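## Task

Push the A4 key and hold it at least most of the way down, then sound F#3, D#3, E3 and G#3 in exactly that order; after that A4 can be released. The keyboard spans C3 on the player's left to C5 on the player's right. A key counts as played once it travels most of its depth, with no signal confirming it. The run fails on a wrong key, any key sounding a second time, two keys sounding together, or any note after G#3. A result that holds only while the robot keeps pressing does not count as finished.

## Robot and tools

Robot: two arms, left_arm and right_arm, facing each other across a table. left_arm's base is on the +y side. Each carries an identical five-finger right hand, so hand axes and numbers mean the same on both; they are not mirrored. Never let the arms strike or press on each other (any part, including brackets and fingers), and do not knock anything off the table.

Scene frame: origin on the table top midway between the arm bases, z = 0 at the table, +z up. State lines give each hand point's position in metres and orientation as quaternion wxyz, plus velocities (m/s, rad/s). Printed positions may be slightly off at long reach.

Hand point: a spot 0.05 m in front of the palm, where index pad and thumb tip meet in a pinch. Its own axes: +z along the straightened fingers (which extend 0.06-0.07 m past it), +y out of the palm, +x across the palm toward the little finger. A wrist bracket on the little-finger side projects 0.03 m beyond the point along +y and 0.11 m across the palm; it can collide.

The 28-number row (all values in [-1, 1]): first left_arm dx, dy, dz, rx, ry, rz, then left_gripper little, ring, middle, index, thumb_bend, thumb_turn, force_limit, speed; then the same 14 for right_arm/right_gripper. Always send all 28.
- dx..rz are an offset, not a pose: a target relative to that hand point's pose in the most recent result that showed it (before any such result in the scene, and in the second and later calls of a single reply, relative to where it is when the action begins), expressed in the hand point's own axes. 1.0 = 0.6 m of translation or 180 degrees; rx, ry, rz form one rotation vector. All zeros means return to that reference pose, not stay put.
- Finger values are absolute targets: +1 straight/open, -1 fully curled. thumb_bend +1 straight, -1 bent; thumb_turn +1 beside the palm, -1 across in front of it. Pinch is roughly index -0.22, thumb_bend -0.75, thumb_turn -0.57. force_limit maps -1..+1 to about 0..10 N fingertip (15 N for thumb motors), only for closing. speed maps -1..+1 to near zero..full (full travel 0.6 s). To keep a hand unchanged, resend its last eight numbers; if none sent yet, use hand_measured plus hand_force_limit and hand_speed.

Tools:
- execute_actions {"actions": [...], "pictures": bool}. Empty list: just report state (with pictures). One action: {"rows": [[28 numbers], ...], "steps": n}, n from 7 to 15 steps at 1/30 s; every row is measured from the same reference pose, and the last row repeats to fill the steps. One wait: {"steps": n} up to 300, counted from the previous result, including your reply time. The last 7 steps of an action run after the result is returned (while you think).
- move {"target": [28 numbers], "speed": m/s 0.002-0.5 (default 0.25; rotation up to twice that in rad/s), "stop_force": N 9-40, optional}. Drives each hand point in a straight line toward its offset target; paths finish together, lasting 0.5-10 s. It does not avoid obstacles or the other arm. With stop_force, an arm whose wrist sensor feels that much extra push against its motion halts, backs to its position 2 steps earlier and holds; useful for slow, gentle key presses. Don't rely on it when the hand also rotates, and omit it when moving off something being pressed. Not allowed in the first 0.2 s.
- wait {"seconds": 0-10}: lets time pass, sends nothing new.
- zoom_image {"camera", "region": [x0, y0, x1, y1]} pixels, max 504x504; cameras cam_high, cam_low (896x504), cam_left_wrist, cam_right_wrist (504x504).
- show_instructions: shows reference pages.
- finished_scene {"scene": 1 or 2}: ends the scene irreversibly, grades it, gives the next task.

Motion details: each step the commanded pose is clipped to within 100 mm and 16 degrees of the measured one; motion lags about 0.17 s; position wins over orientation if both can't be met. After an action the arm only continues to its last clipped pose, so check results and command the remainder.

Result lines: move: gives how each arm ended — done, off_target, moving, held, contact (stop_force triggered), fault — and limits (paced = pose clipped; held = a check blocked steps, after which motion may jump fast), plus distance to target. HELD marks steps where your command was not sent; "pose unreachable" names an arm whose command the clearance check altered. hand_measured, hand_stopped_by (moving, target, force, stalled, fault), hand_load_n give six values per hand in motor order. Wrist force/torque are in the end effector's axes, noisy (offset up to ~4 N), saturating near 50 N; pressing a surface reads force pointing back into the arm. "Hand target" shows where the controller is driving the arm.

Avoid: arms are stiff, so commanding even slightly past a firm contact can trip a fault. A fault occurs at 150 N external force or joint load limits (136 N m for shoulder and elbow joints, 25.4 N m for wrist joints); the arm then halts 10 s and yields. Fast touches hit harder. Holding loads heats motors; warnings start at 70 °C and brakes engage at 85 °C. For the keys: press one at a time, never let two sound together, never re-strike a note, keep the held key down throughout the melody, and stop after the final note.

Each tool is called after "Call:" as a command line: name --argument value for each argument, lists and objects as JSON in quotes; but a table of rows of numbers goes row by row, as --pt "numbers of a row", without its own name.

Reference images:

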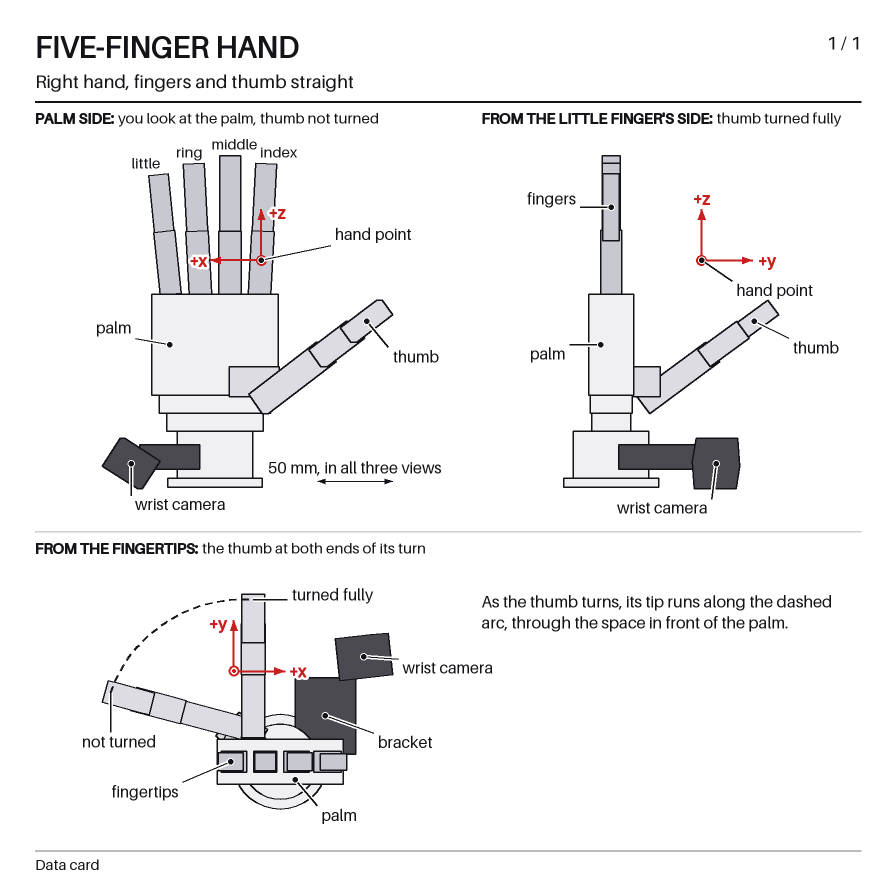

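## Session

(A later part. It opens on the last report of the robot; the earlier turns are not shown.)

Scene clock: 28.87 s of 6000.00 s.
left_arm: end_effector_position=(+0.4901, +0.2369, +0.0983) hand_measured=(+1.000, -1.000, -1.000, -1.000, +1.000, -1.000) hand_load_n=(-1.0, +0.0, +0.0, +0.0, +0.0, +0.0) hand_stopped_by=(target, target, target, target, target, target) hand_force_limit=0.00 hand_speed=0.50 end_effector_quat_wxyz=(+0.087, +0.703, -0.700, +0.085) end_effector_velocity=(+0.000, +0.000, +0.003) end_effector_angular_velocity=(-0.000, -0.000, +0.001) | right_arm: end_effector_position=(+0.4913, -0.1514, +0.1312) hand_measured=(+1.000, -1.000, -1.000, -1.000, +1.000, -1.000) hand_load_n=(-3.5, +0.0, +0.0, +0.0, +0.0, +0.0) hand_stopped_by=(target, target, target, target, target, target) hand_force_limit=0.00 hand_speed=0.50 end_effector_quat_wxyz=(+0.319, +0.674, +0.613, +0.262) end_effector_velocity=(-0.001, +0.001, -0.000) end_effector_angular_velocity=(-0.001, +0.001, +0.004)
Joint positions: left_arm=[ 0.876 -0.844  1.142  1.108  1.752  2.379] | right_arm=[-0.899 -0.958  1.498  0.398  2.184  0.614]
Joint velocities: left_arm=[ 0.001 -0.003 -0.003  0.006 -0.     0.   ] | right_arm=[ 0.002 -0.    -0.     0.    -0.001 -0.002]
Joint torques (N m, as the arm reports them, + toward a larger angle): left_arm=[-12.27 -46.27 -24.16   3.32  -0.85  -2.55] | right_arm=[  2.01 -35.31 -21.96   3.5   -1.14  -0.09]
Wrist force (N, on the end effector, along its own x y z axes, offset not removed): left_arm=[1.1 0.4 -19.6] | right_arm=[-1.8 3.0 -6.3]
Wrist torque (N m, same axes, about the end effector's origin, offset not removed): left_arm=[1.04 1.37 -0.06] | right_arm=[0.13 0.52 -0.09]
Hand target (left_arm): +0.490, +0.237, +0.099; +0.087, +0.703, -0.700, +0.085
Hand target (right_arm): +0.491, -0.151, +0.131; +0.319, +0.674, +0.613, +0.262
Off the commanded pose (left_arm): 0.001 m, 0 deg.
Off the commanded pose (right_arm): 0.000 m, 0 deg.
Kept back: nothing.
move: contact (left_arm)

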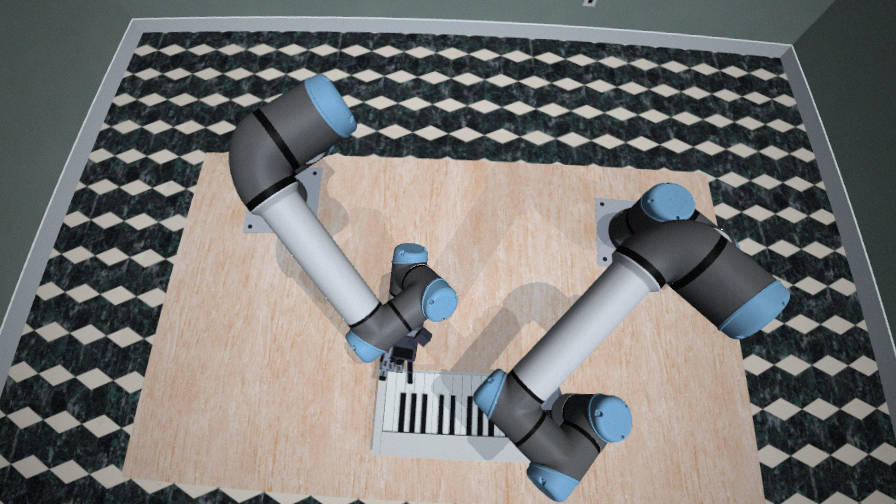

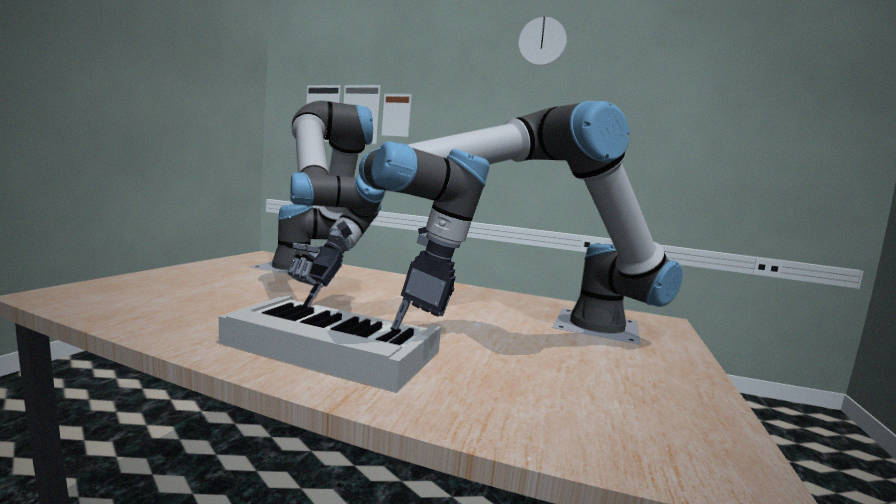

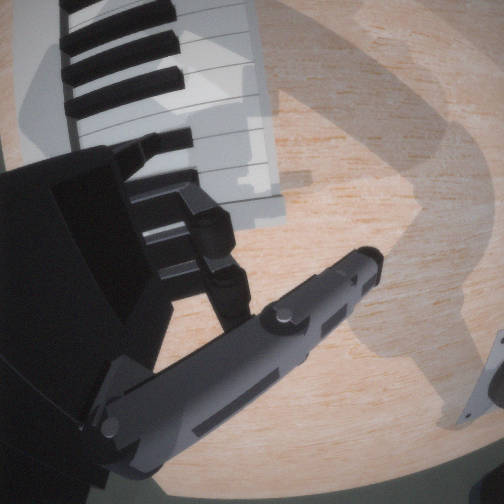

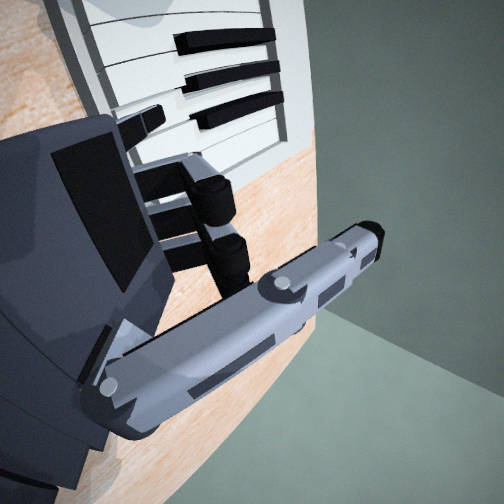

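Call:
move --target '[0.0052,0,-0.021,0,0,0,1,-1,-1,-1,1,-1,0,0.5,0,0,0,0,0,0,1,-1,-1,-1,1,-1,0,0.5]' --speed 0.05

Call:
move --target '[0.015,0.0917,0.0037,0,0,0,1,-1,-1,-1,1,-1,0,0.5,0,0,0,0,0,0,1,-1,-1,-1,1,-1,0,0.5]' --speed 0.1

Call:
move --target '[-0.0048,0,0.0194,0,0,0,1,-1,-1,-1,1,-1,0,0.5,0,0,0,0,0,0,1,-1,-1,-1,1,-1,0,0.5]' --speed 0.05

Call:
zoom_image --camera "cam_left_wrist" --region '[40, 60, 280, 260]'

Scene clock: 30.07 s of 6000.00 s.
left_arm: end_effector_position=(+0.4901, +0.2368, +0.1111) hand_measured=(+1.000, -1.000, -1.000, -1.000, +1.000, -1.000) hand_load_n=(+0.0, +0.0, +0.0, +0.0, +0.0, +0.0) hand_stopped_by=(target, target, target, target, target, target) hand_force_limit=0.00 hand_speed=0.50 end_effector_quat_wxyz=(+0.087, +0.703, -0.700, +0.085) end_effector_velocity=(+0.000, -0.000, +0.002) end_effector_angular_velocity=(-0.000, -0.000, +0.000) | right_arm: end_effector_position=(+0.4913, -0.1514, +0.1312) hand_measured=(+1.000, -1.000, -1.000, -1.000, +1.000, -1.000) hand_load_n=(-4.0, +0.0, +0.0, +0.0, +0.0, +0.0) hand_stopped_by=(target, target, target, target, target, target) hand_force_limit=0.00 hand_speed=0.50 end_effector_quat_wxyz=(+0.319, +0.674, +0.613, +0.262) end_effector_velocity=(+0.000, -0.000, +0.000) end_effector_angular_velocity=(-0.000, -0.001, -0.000)
Joint positions: left_arm=[ 0.876 -0.853  1.125  1.134  1.752  2.379] | right_arm=[-0.899 -0.958  1.498  0.398  2.184  0.614]
Joint velocities: left_arm=[ 0.    -0.001 -0.004  0.004  0.     0.   ] | right_arm=[-0.    -0.     0.    -0.001  0.001 -0.001]
Joint torques (N m, as the arm reports them, + toward a larger angle): left_arm=[ -4.88 -55.28 -28.56   4.19  -0.64  -1.25] | right_arm=[  2.29 -35.   -21.75   3.55  -1.23  -0.12]
Wrist force (N, on the end effector, along its own x y z axes, offset not removed): left_arm=[0.4 1.5 -1.1] | right_arm=[-3.3 3.3 -7.8]
Wrist torque (N m, same axes, about the end effector's origin, offset not removed): left_arm=[0.34 -0.10 -0.11] | right_arm=[0.18 0.70 -0.23]
Hand target (left_arm): +0.490, +0.237, +0.111; +0.087, +0.703, -0.700, +0.085
Hand target (right_arm): +0.491, -0.151, +0.131; +0.319, +0.674, +0.613, +0.262
Off the commanded pose (left_arm): 0.000 m, 0 deg.
Off the commanded pose (right_arm): 0.000 m, 0 deg.
Kept back: nothing.
move: done

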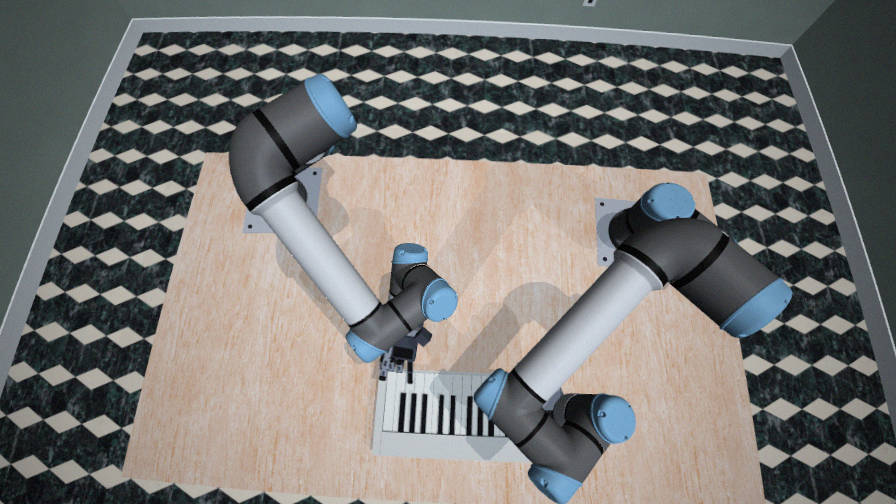

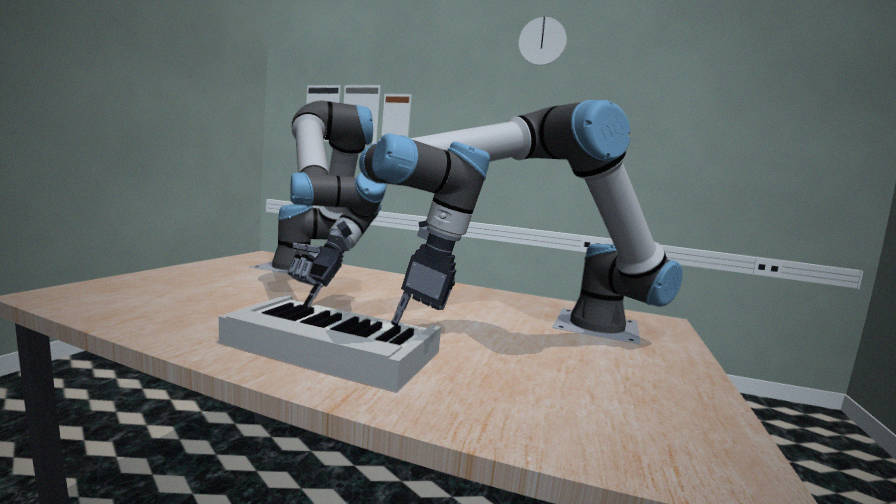

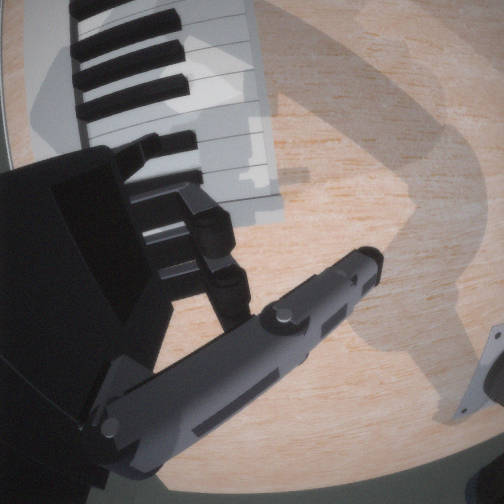

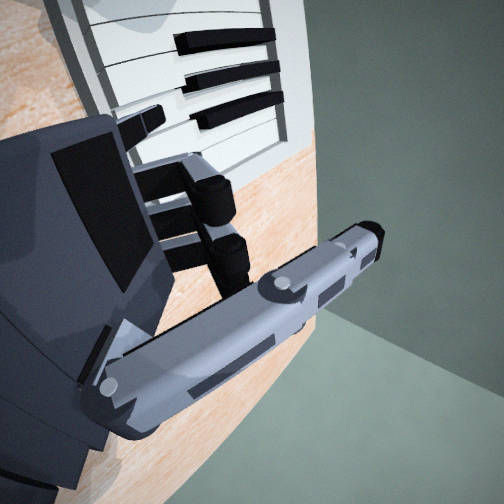

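Scene clock: 31.10 s of 6000.00 s.
left_arm: end_effector_position=(+0.4354, +0.2273, +0.1113) hand_measured=(+1.000, -1.000, -1.000, -1.000, +1.000, -1.000) hand_load_n=(+0.0, +0.0, +0.0, +0.0, +0.0, +0.0) hand_stopped_by=(target, target, target, target, target, target) hand_force_limit=0.00 hand_speed=0.50 end_effector_quat_wxyz=(+0.087, +0.703, -0.700, +0.085) end_effector_velocity=(-0.002, -0.000, +0.001) end_effector_angular_velocity=(-0.001, -0.002, +0.001) | right_arm: end_effector_position=(+0.4913, -0.1514, +0.1312) hand_measured=(+1.000, -1.000, -1.000, -1.000, +1.000, -1.000) hand_load_n=(-4.0, +0.0, +0.0, +0.0, +0.0, +0.0) hand_stopped_by=(target, target, target, target, target, target) hand_force_limit=0.00 hand_speed=0.50 end_effector_quat_wxyz=(+0.319, +0.674, +0.613, +0.262) end_effector_velocity=(-0.000, -0.000, +0.000) end_effector_angular_velocity=(+0.000, -0.000, -0.000)
Joint positions: left_arm=[ 0.791 -0.958  1.299  1.051  1.737  2.295] | right_arm=[-0.899 -0.958  1.498  0.398  2.184  0.614]
Joint velocities: left_arm=[-0.004 -0.007  0.008 -0.005 -0.001 -0.005] | right_arm=[ 0.    -0.     0.     0.     0.001  0.001]
Joint torques (N m, as the arm reports them, + toward a larger angle): left_arm=[-12.66 -51.29  -7.41  -0.4   -1.89  -2.29] | right_arm=[  2.36 -34.56 -21.68   3.53  -1.19  -0.11]
Wrist force (N, on the end effector, along its own x y z axes, offset not removed): left_arm=[-1.5 1.6 -1.1] | right_arm=[-2.7 4.5 -7.5]
Wrist torque (N m, same axes, about the end effector's origin, offset not removed): left_arm=[0.34 0.11 -0.21] | right_arm=[0.35 0.68 -0.11]
Hand target (left_arm): +0.435, +0.227, +0.111; +0.087, +0.703, -0.700, +0.085
Hand target (right_arm): +0.491, -0.151, +0.131; +0.319, +0.674, +0.613, +0.262
Off the commanded pose (left_arm): 0.000 m, 0 deg.
Off the commanded pose (right_arm): 0.000 m, 0 deg.
Kept back: nothing.
move: done

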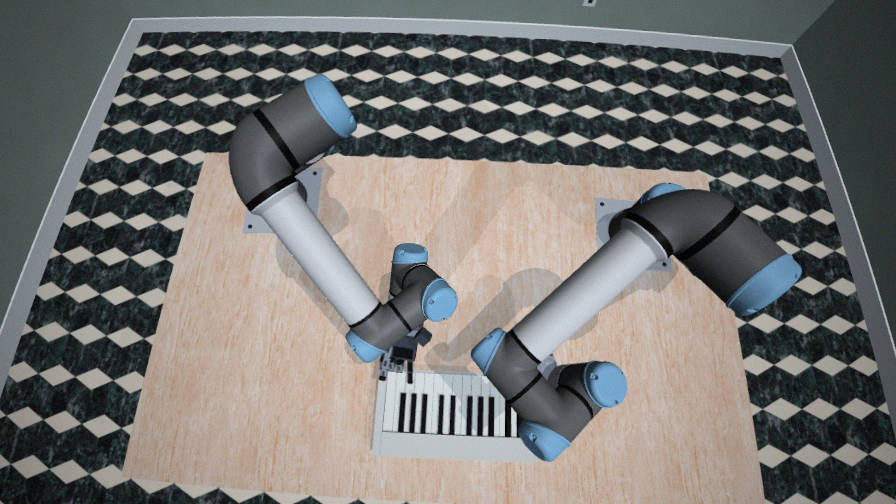

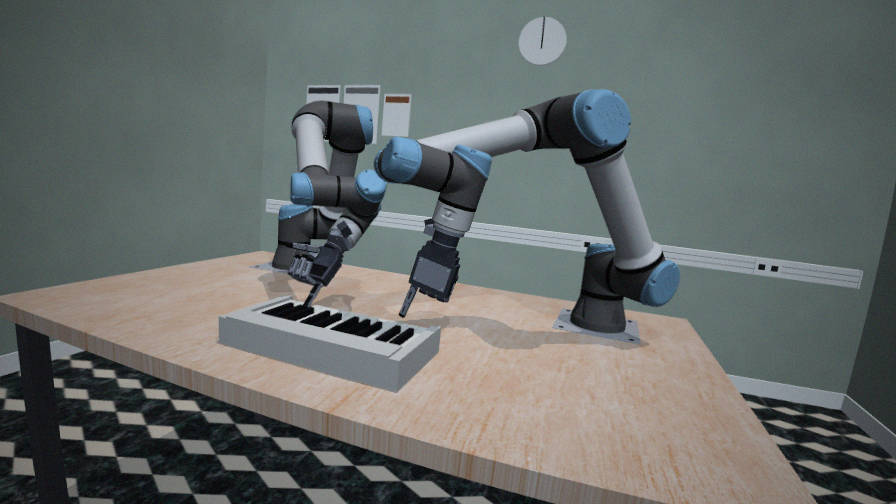

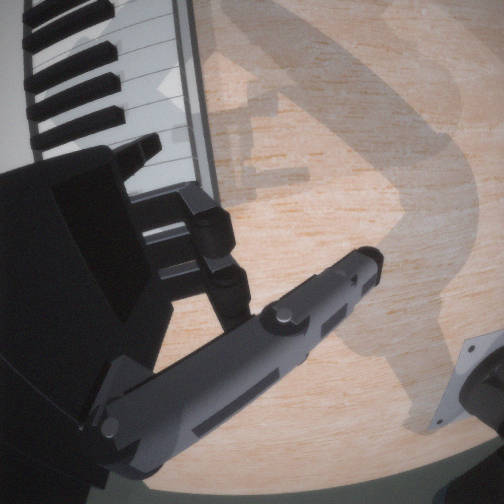

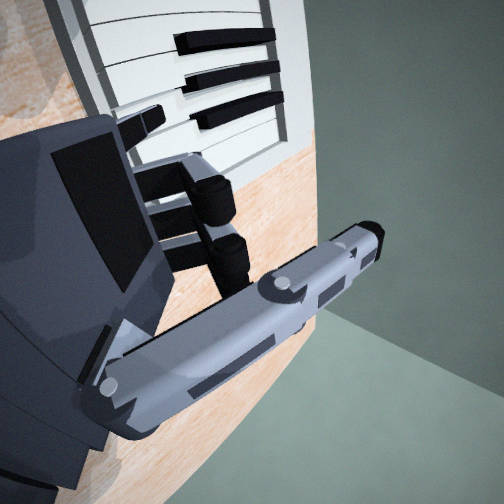

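Scene clock: 31.90 s of 6000.00 s.
left_arm: end_effector_position=(+0.4353, +0.2273, +0.0995) hand_measured=(+1.000, -1.000, -1.000, -1.000, +1.000, -1.000) hand_load_n=(+0.0, +0.0, +0.0, +0.0, +0.0, +0.0) hand_stopped_by=(target, target, target, target, target, target) hand_force_limit=0.00 hand_speed=0.50 end_effector_quat_wxyz=(+0.087, +0.703, -0.700, +0.085) end_effector_velocity=(-0.000, -0.000, -0.002) end_effector_angular_velocity=(-0.000, +0.000, +0.000) | right_arm: end_effector_position=(+0.4913, -0.1514, +0.1312) hand_measured=(+1.000, -1.000, -1.000, -1.000, +1.000, -1.000) hand_load_n=(-4.0, +0.0, +0.0, +0.0, +0.0, +0.0) hand_stopped_by=(target, target, target, target, target, target) hand_force_limit=0.00 hand_speed=0.50 end_effector_quat_wxyz=(+0.319, +0.674, +0.613, +0.262) end_effector_velocity=(+0.001, -0.001, -0.000) end_effector_angular_velocity=(+0.001, +0.000, -0.003)
Joint positions: left_arm=[ 0.791 -0.948  1.315  1.025  1.737  2.295] | right_arm=[-0.899 -0.958  1.498  0.398  2.184  0.614]
Joint velocities: left_arm=[-0.     0.001  0.002 -0.004  0.    -0.   ] | right_arm=[-0.002  0.     0.     0.    -0.     0.002]
Joint torques (N m, as the arm reports them, + toward a larger angle): left_arm=[  3.48 -28.24  -6.63  -0.39   0.1    1.12] | right_arm=[  2.25 -35.51 -22.45   3.47  -1.15  -0.05]
Wrist force (N, on the end effector, along its own x y z axes, offset not removed): left_arm=[-0.1 0.3 -1.5] | right_arm=[-0.3 3.6 -7.0]
Wrist torque (N m, same axes, about the end effector's origin, offset not removed): left_arm=[0.14 -0.01 -0.19] | right_arm=[0.14 0.30 -0.01]
Hand target (left_arm): +0.435, +0.227, +0.099; +0.087, +0.703, -0.700, +0.085
Hand target (right_arm): +0.491, -0.151, +0.131; +0.319, +0.674, +0.613, +0.262
Off the commanded pose (left_arm): 0.000 m, 0 deg.
Off the commanded pose (right_arm): 0.000 m, 0 deg.
Kept back: nothing.
move: done

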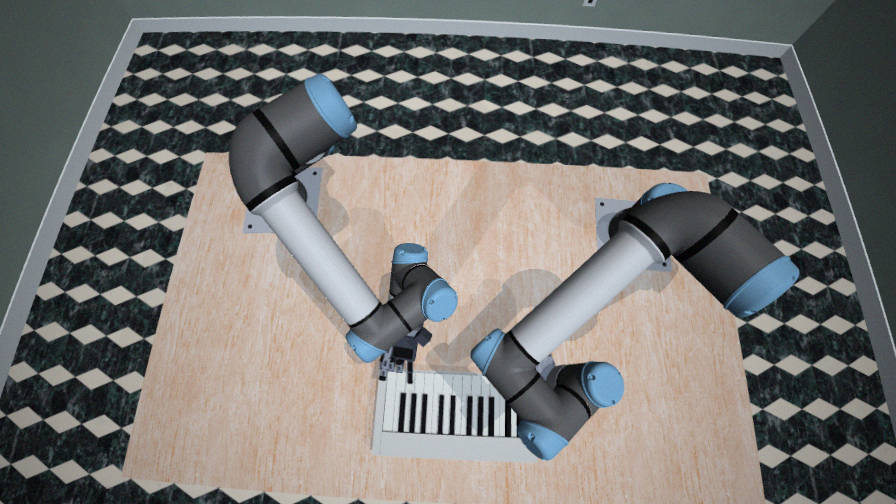

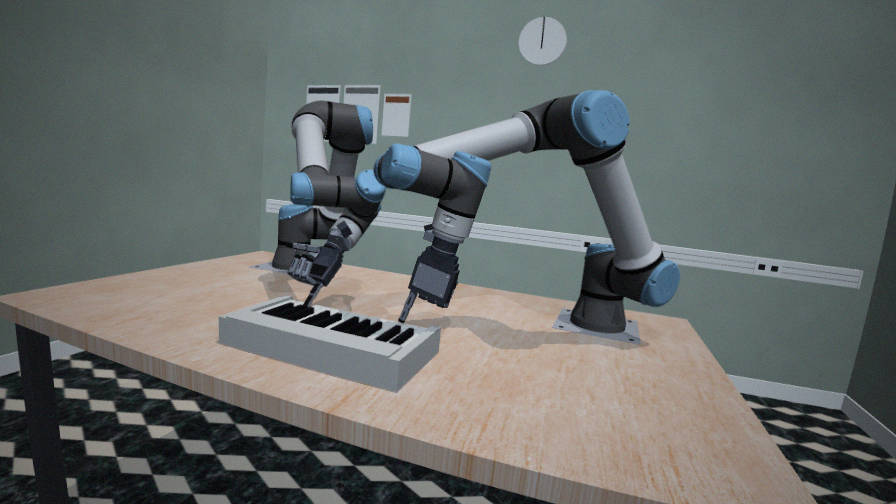

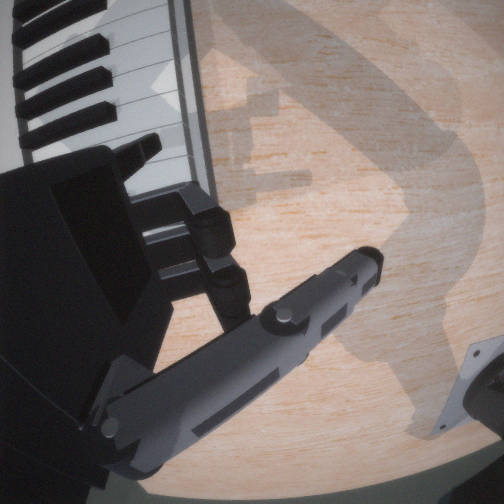

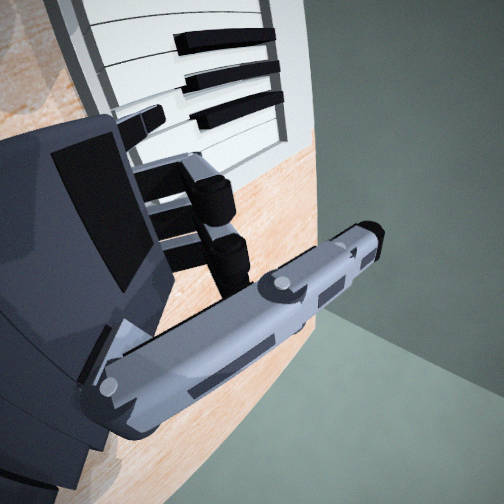

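Region (40, 60, 280, 260) of cam_left_wrist's 504x504 image, scaled by 2.100, with more detail than that image has.

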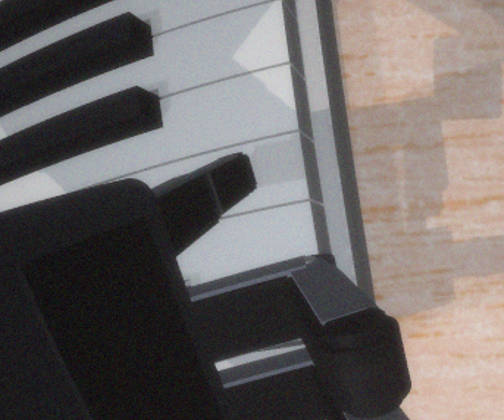

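Call:
move --target '[-0.008,0,0.0323,0,0,0,1,-1,-1,-1,1,-1,0,0.5,0,0,0,0,0,0,1,-1,-1,-1,1,-1,0,0.5]' --speed 0.007 --stop_force 9

Call:
zoom_image --camera "cam_left_wrist" --region '[40, 60, 280, 260]'

Scene clock: 35.07 s of 6000.00 s.
left_arm: end_effector_position=(+0.4353, +0.2274, +0.0827) hand_measured=(+1.000, -1.000, -1.000, -1.000, +1.000, -1.000) hand_load_n=(-0.5, +0.0, +0.0, +0.0, +0.0, +0.0) hand_stopped_by=(target, target, target, target, target, target) hand_force_limit=0.00 hand_speed=0.50 end_effector_quat_wxyz=(+0.087, +0.703, -0.700, +0.085) end_effector_velocity=(+0.000, -0.001, +0.003) end_effector_angular_velocity=(-0.002, -0.001, +0.000) | right_arm: end_effector_position=(+0.4913, -0.1514, +0.1312) hand_measured=(+1.000, -1.000, -1.000, -1.000, +1.000, -1.000) hand_load_n=(-3.5, +0.0, +0.0, +0.0, +0.0, +0.0) hand_stopped_by=(target, target, target, target, target, target) hand_force_limit=0.00 hand_speed=0.50 end_effector_quat_wxyz=(+0.319, +0.674, +0.613, +0.262) end_effector_velocity=(-0.000, +0.001, -0.000) end_effector_angular_velocity=(+0.001, -0.001, +0.002)
Joint positions: left_arm=[ 0.791 -0.933  1.336  0.99   1.737  2.295] | right_arm=[-0.899 -0.958  1.498  0.398  2.184  0.614]
Joint velocities: left_arm=[-0.    -0.003 -0.004  0.006 -0.    -0.   ] | right_arm=[ 0.002  0.    -0.    -0.002 -0.    -0.   ]
Joint torques (N m, as the arm reports them, + toward a larger angle): left_arm=[-10.81 -41.97 -23.5    3.45  -0.2   -2.57] | right_arm=[  2.7  -35.61 -22.79   3.48  -1.22  -0.17]
Wrist force (N, on the end effector, along its own x y z axes, offset not removed): left_arm=[2.7 -0.7 -19.2] | right_arm=[-2.2 2.2 -7.5]
Wrist torque (N m, same axes, about the end effector's origin, offset not removed): left_arm=[0.96 1.35 0.04] | right_arm=[0.10 0.55 -0.13]
Hand target (left_arm): +0.435, +0.227, +0.083; +0.087, +0.703, -0.700, +0.085
Hand target (right_arm): +0.491, -0.151, +0.131; +0.319, +0.674, +0.613, +0.262
Off the commanded pose (left_arm): 0.003 m, 0 deg.
Off the commanded pose (right_arm): 0.000 m, 0 deg.
Kept back: nothing.
move: contact (left_arm)

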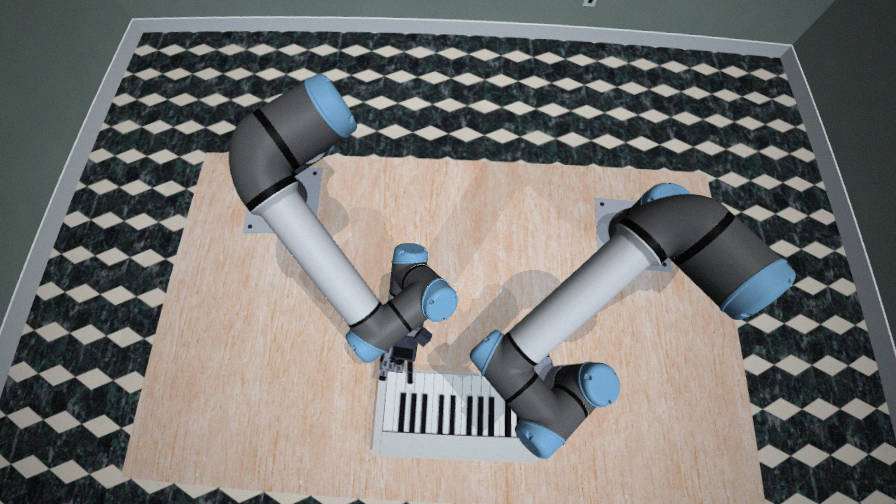

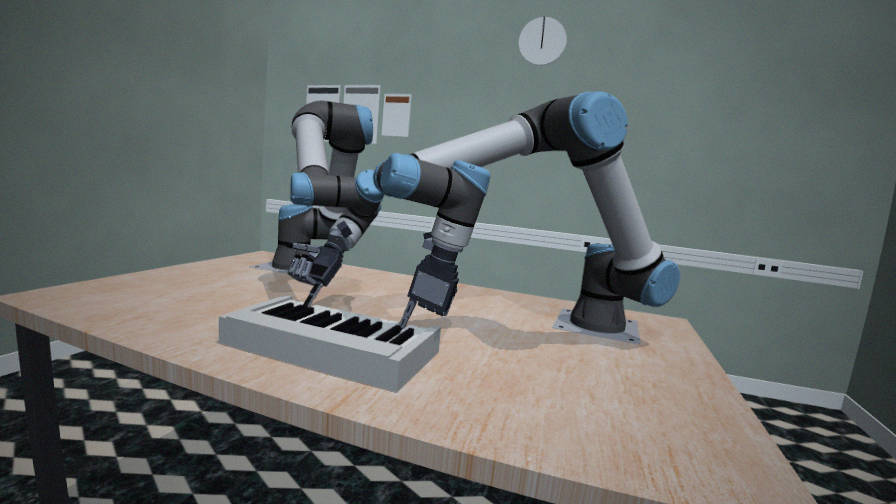

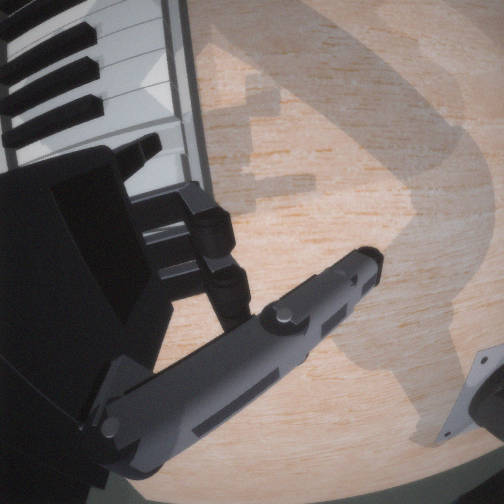

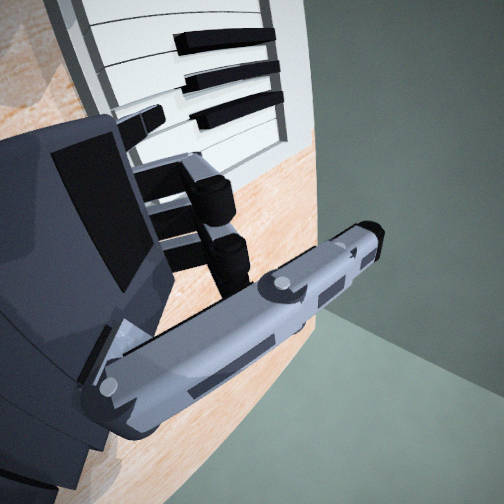

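Region (40, 60, 280, 260) of cam_left_wrist's 504x504 image, scaled by 2.100, with more detail than that image has.

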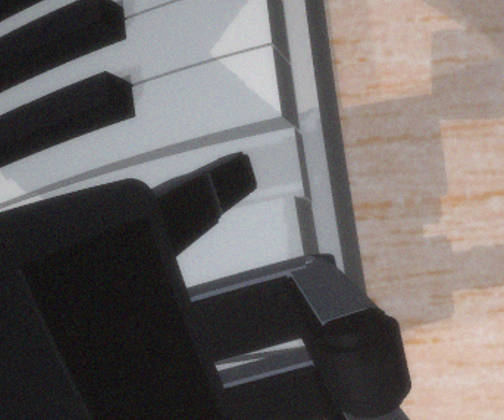

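Call:
move --target '[0.01165,0,-0.0468,0,0,0,1,-1,-1,-1,1,-1,0,0.5,0,0,0,0,0,0,1,-1,-1,-1,1,-1,0,0.5]' --speed 0.08

Call:
move --target '[0.0953,-0.0917,0.0234,0,0,0,1,-1,-1,-1,1,-1,0,0.5,0,0,0,0,0,0,1,-1,-1,-1,1,-1,0,0.5]' --speed 0.12

Call:
zoom_image --camera "cam_left_wrist" --region '[60, 60, 300, 260]'

Scene clock: 36.30 s of 6000.00 s.
left_arm: end_effector_position=(+0.4353, +0.2273, +0.1114) hand_measured=(+1.000, -1.000, -1.000, -1.000, +1.000, -1.000) hand_load_n=(+0.0, +0.0, +0.0, +0.0, +0.0, +0.0) hand_stopped_by=(target, target, target, target, target, target) hand_force_limit=0.00 hand_speed=0.50 end_effector_quat_wxyz=(+0.087, +0.703, -0.700, +0.085) end_effector_velocity=(+0.000, -0.000, +0.002) end_effector_angular_velocity=(-0.001, -0.001, +0.000) | right_arm: end_effector_position=(+0.4913, -0.1514, +0.1312) hand_measured=(+1.000, -1.000, -1.000, -1.000, +1.000, -1.000) hand_load_n=(-4.0, +0.0, +0.0, +0.0, +0.0, +0.0) hand_stopped_by=(target, target, target, target, target, target) hand_force_limit=0.00 hand_speed=0.50 end_effector_quat_wxyz=(+0.319, +0.674, +0.613, +0.262) end_effector_velocity=(+0.000, -0.001, -0.000) end_effector_angular_velocity=(+0.002, +0.000, -0.002)
Joint positions: left_arm=[ 0.791 -0.958  1.299  1.051  1.737  2.295] | right_arm=[-0.899 -0.958  1.498  0.398  2.184  0.614]
Joint velocities: left_arm=[ 0.    -0.002 -0.003  0.004 -0.     0.   ] | right_arm=[-0.001 -0.     0.     0.    -0.001  0.002]
Joint torques (N m, as the arm reports them, + toward a larger angle): left_arm=[  1.69 -51.98 -28.85   3.98   0.37  -0.82] | right_arm=[  2.49 -35.21 -21.76   3.58  -1.27  -0.19]
Wrist force (N, on the end effector, along its own x y z axes, offset not removed): left_arm=[-2.2 0.0 -2.1] | right_arm=[-2.0 3.9 -7.7]
Wrist torque (N m, same axes, about the end effector's origin, offset not removed): left_arm=[0.21 0.28 -0.26] | right_arm=[0.31 0.52 -0.19]
Hand target (left_arm): +0.435, +0.227, +0.112; +0.087, +0.703, -0.700, +0.085
Hand target (right_arm): +0.491, -0.151, +0.131; +0.319, +0.674, +0.613, +0.262
Off the commanded pose (left_arm): 0.000 m, 0 deg.
Off the commanded pose (right_arm): 0.000 m, 0 deg.
Kept back: nothing.
move: done

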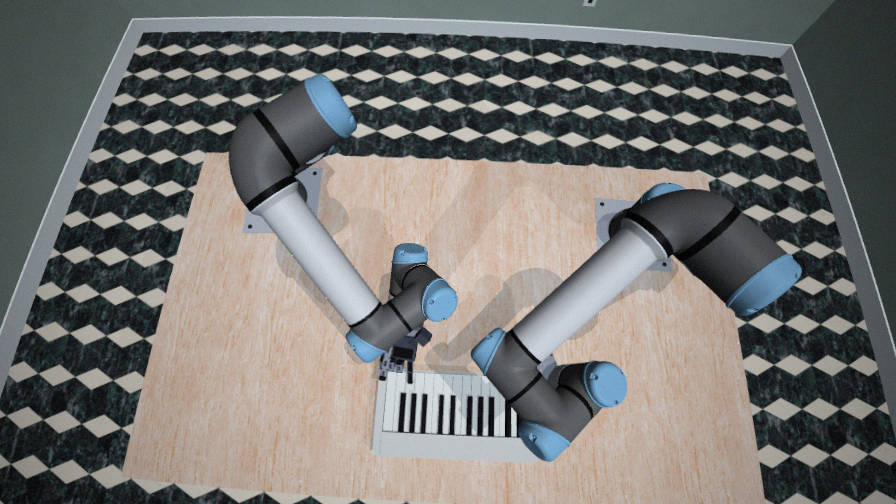

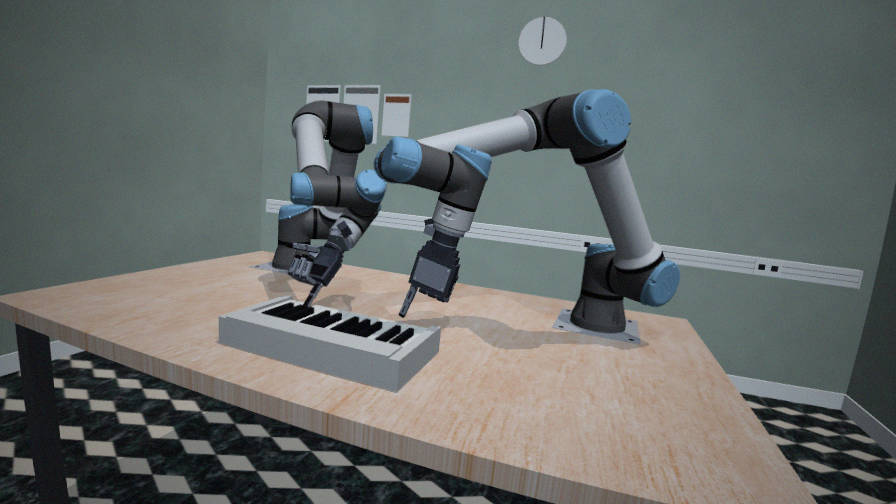

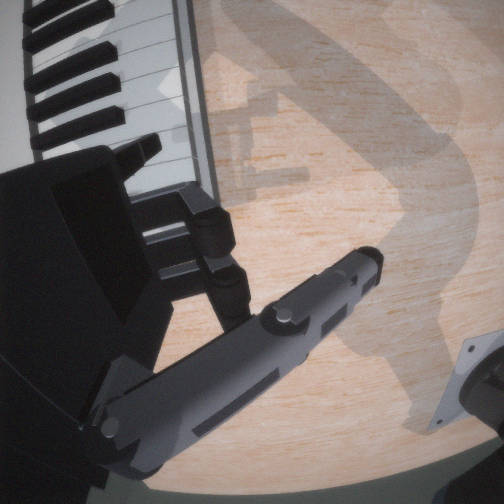

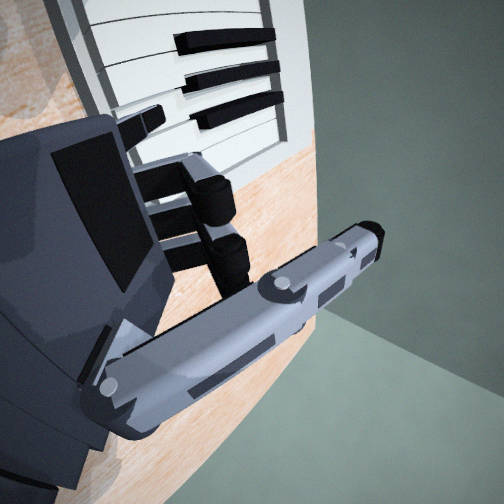

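Scene clock: 37.50 s of 6000.00 s.
left_arm: end_effector_position=(+0.4904, +0.1690, +0.1113) hand_measured=(+1.000, -1.000, -1.000, -1.000, +1.000, -1.000) hand_load_n=(+0.0, +0.0, +0.0, +0.0, +0.0, +0.0) hand_stopped_by=(target, target, target, target, target, target) hand_force_limit=0.00 hand_speed=0.50 end_effector_quat_wxyz=(+0.087, +0.703, -0.700, +0.085) end_effector_velocity=(+0.001, -0.002, +0.000) end_effector_angular_velocity=(+0.003, +0.003, -0.001) | right_arm: end_effector_position=(+0.4913, -0.1514, +0.1312) hand_measured=(+1.000, -1.000, -1.000, -1.000, +1.000, -1.000) hand_load_n=(-4.0, +0.0, +0.0, +0.0, +0.0, +0.0) hand_stopped_by=(target, target, target, target, target, target) hand_force_limit=0.00 hand_speed=0.50 end_effector_quat_wxyz=(+0.319, +0.674, +0.613, +0.262) end_effector_velocity=(+0.000, -0.001, +0.000) end_effector_angular_velocity=(-0.000, -0.000, -0.002)
Joint positions: left_arm=[ 0.793 -0.756  0.948  1.2    1.738  2.297] | right_arm=[-0.899 -0.958  1.498  0.398  2.184  0.614]
Joint velocities: left_arm=[ 0.     0.01  -0.017  0.012  0.001  0.001] | right_arm=[-0.001 -0.     0.     0.     0.001  0.001]
Joint torques (N m, as the arm reports them, + toward a larger angle): left_arm=[ 10.09 -36.14 -28.46   4.04   3.01   2.78] | right_arm=[  3.23 -35.24 -22.09   3.57  -1.19  -0.04]
Wrist force (N, on the end effector, along its own x y z axes, offset not removed): left_arm=[0.6 -0.7 -0.9] | right_arm=[-1.3 3.8 -8.1]
Wrist torque (N m, same axes, about the end effector's origin, offset not removed): left_arm=[0.05 -0.16 -0.08] | right_arm=[0.29 0.46 -0.04]
Hand target (left_arm): +0.491, +0.169, +0.111; +0.087, +0.703, -0.700, +0.085
Hand target (right_arm): +0.491, -0.151, +0.131; +0.319, +0.674, +0.613, +0.262
Off the commanded pose (left_arm): 0.000 m, 0 deg.
Off the commanded pose (right_arm): 0.000 m, 0 deg.
Kept back: nothing.
move: done

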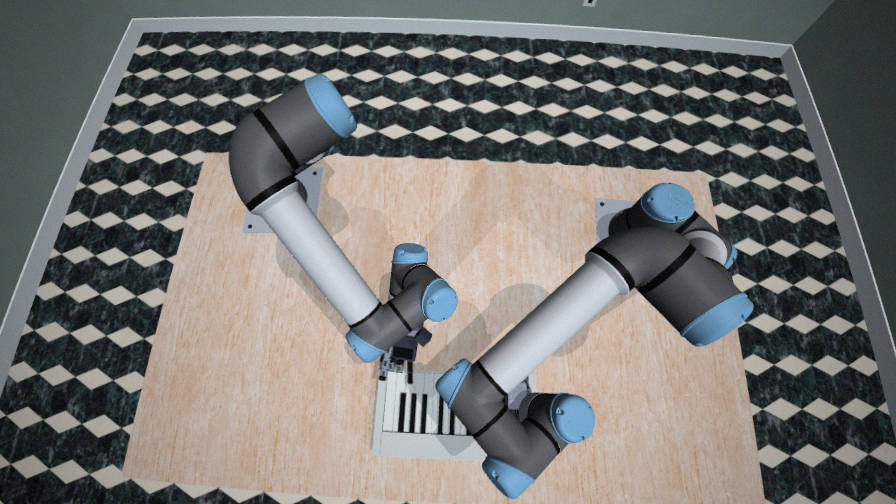

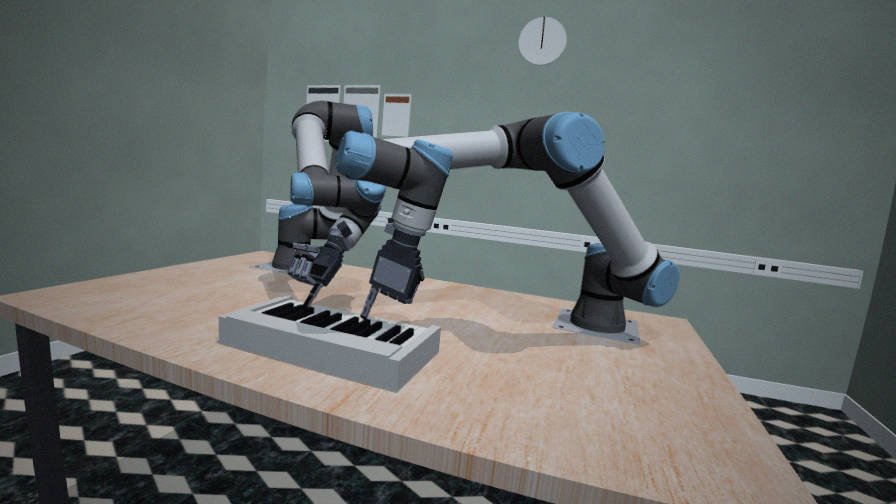

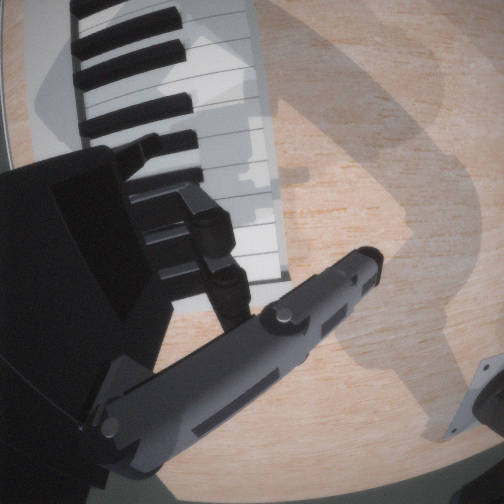

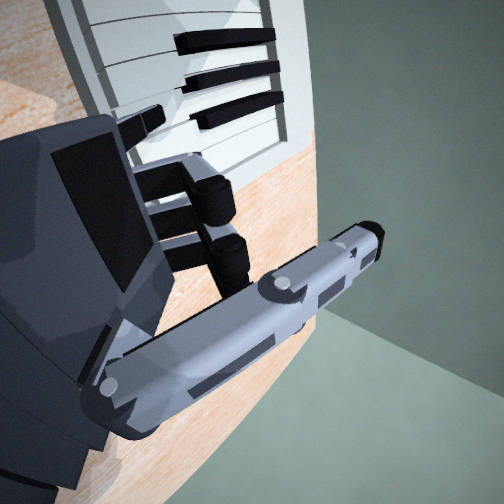

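Region (60, 60, 300, 260) of cam_left_wrist's 504x504 image, scaled by 2.100, with more detail than that image has.

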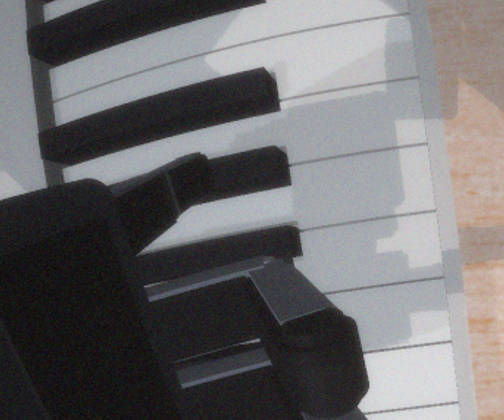

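Call:
move --target '[-0.0052,0,0.021,0,0,0,1,-1,-1,-1,1,-1,0,0.5,0,0,0,0,0,0,1,-1,-1,-1,1,-1,0,0.5]' --speed 0.012 --stop_force 9

Scene clock: 39.03 s of 6000.00 s.
left_arm: end_effector_position=(+0.4904, +0.1690, +0.0987) hand_measured=(+1.000, -1.000, -1.000, -1.000, +1.000, -1.000) hand_load_n=(-1.5, +0.0, +0.0, +0.0, +0.0, +0.0) hand_stopped_by=(target, target, target, target, target, target) hand_force_limit=0.00 hand_speed=0.50 end_effector_quat_wxyz=(+0.087, +0.703, -0.700, +0.085) end_effector_velocity=(-0.000, +0.000, -0.003) end_effector_angular_velocity=(+0.001, +0.001, +0.000) | right_arm: end_effector_position=(+0.4913, -0.1514, +0.1312) hand_measured=(+1.000, -1.000, -1.000, -1.000, +1.000, -1.000) hand_load_n=(-4.0, +0.0, +0.0, +0.0, +0.0, +0.0) hand_stopped_by=(target, target, target, target, target, target) hand_force_limit=0.00 hand_speed=0.50 end_effector_quat_wxyz=(+0.319, +0.674, +0.613, +0.262) end_effector_velocity=(-0.000, +0.000, -0.000) end_effector_angular_velocity=(+0.000, +0.000, +0.001)
Joint positions: left_arm=[ 0.793 -0.748  0.967  1.173  1.738  2.297] | right_arm=[-0.899 -0.958  1.498  0.398  2.184  0.614]
Joint velocities: left_arm=[-0.     0.003  0.004 -0.005  0.    -0.   ] | right_arm=[ 0.001 -0.     0.     0.    -0.     0.001]
Joint torques (N m, as the arm reports them, + toward a larger angle): left_arm=[ -2.46 -28.76  -4.66  -1.17  -0.76  -1.74] | right_arm=[  2.54 -35.   -22.24   3.55  -1.24  -0.11]
Wrist force (N, on the end effector, along its own x y z axes, offset not removed): left_arm=[1.5 -0.9 -14.5] | right_arm=[-2.0 2.9 -6.4]
Wrist torque (N m, same axes, about the end effector's origin, offset not removed): left_arm=[0.55 0.72 -0.02] | right_arm=[0.10 0.61 -0.14]
Hand target (left_arm): +0.490, +0.169, +0.098; +0.087, +0.703, -0.700, +0.085
Hand target (right_arm): +0.491, -0.151, +0.131; +0.319, +0.674, +0.613, +0.262
Off the commanded pose (left_arm): 0.000 m, 0 deg.
Off the commanded pose (right_arm): 0.000 m, 0 deg.
Kept back: nothing.
move: done

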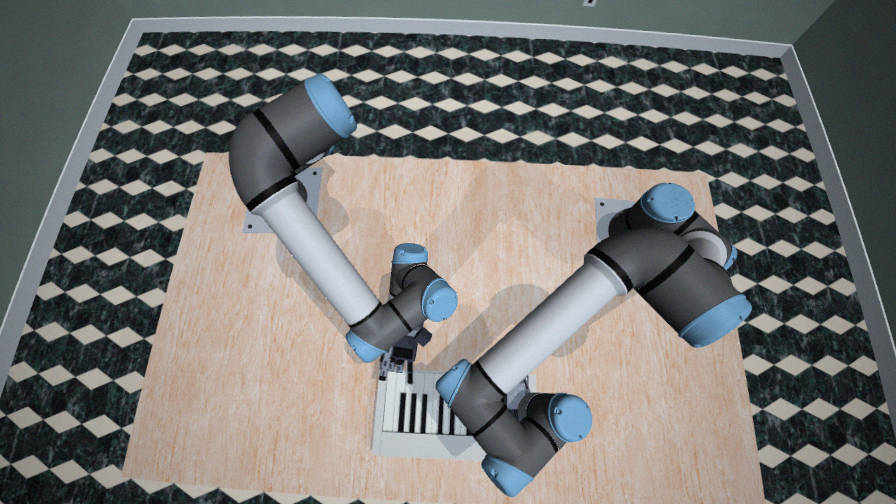

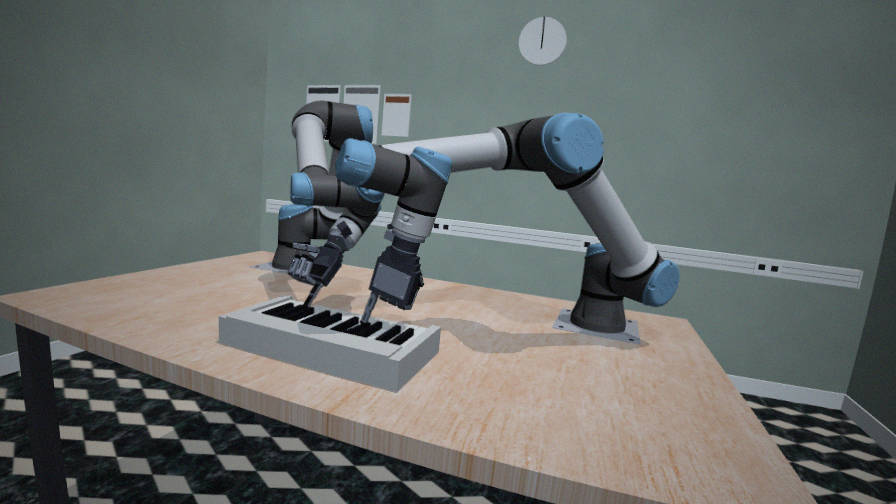

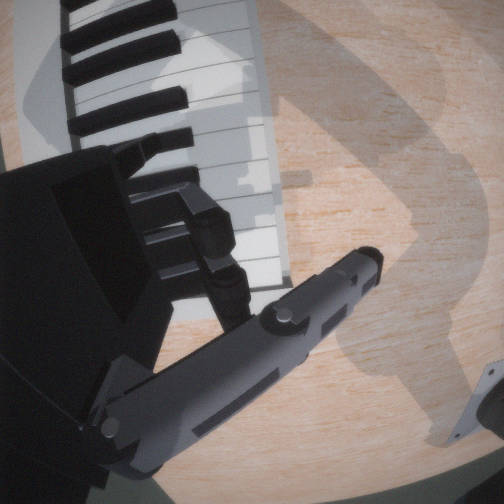

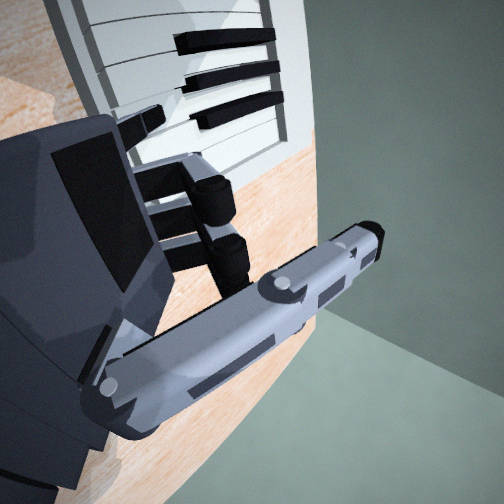

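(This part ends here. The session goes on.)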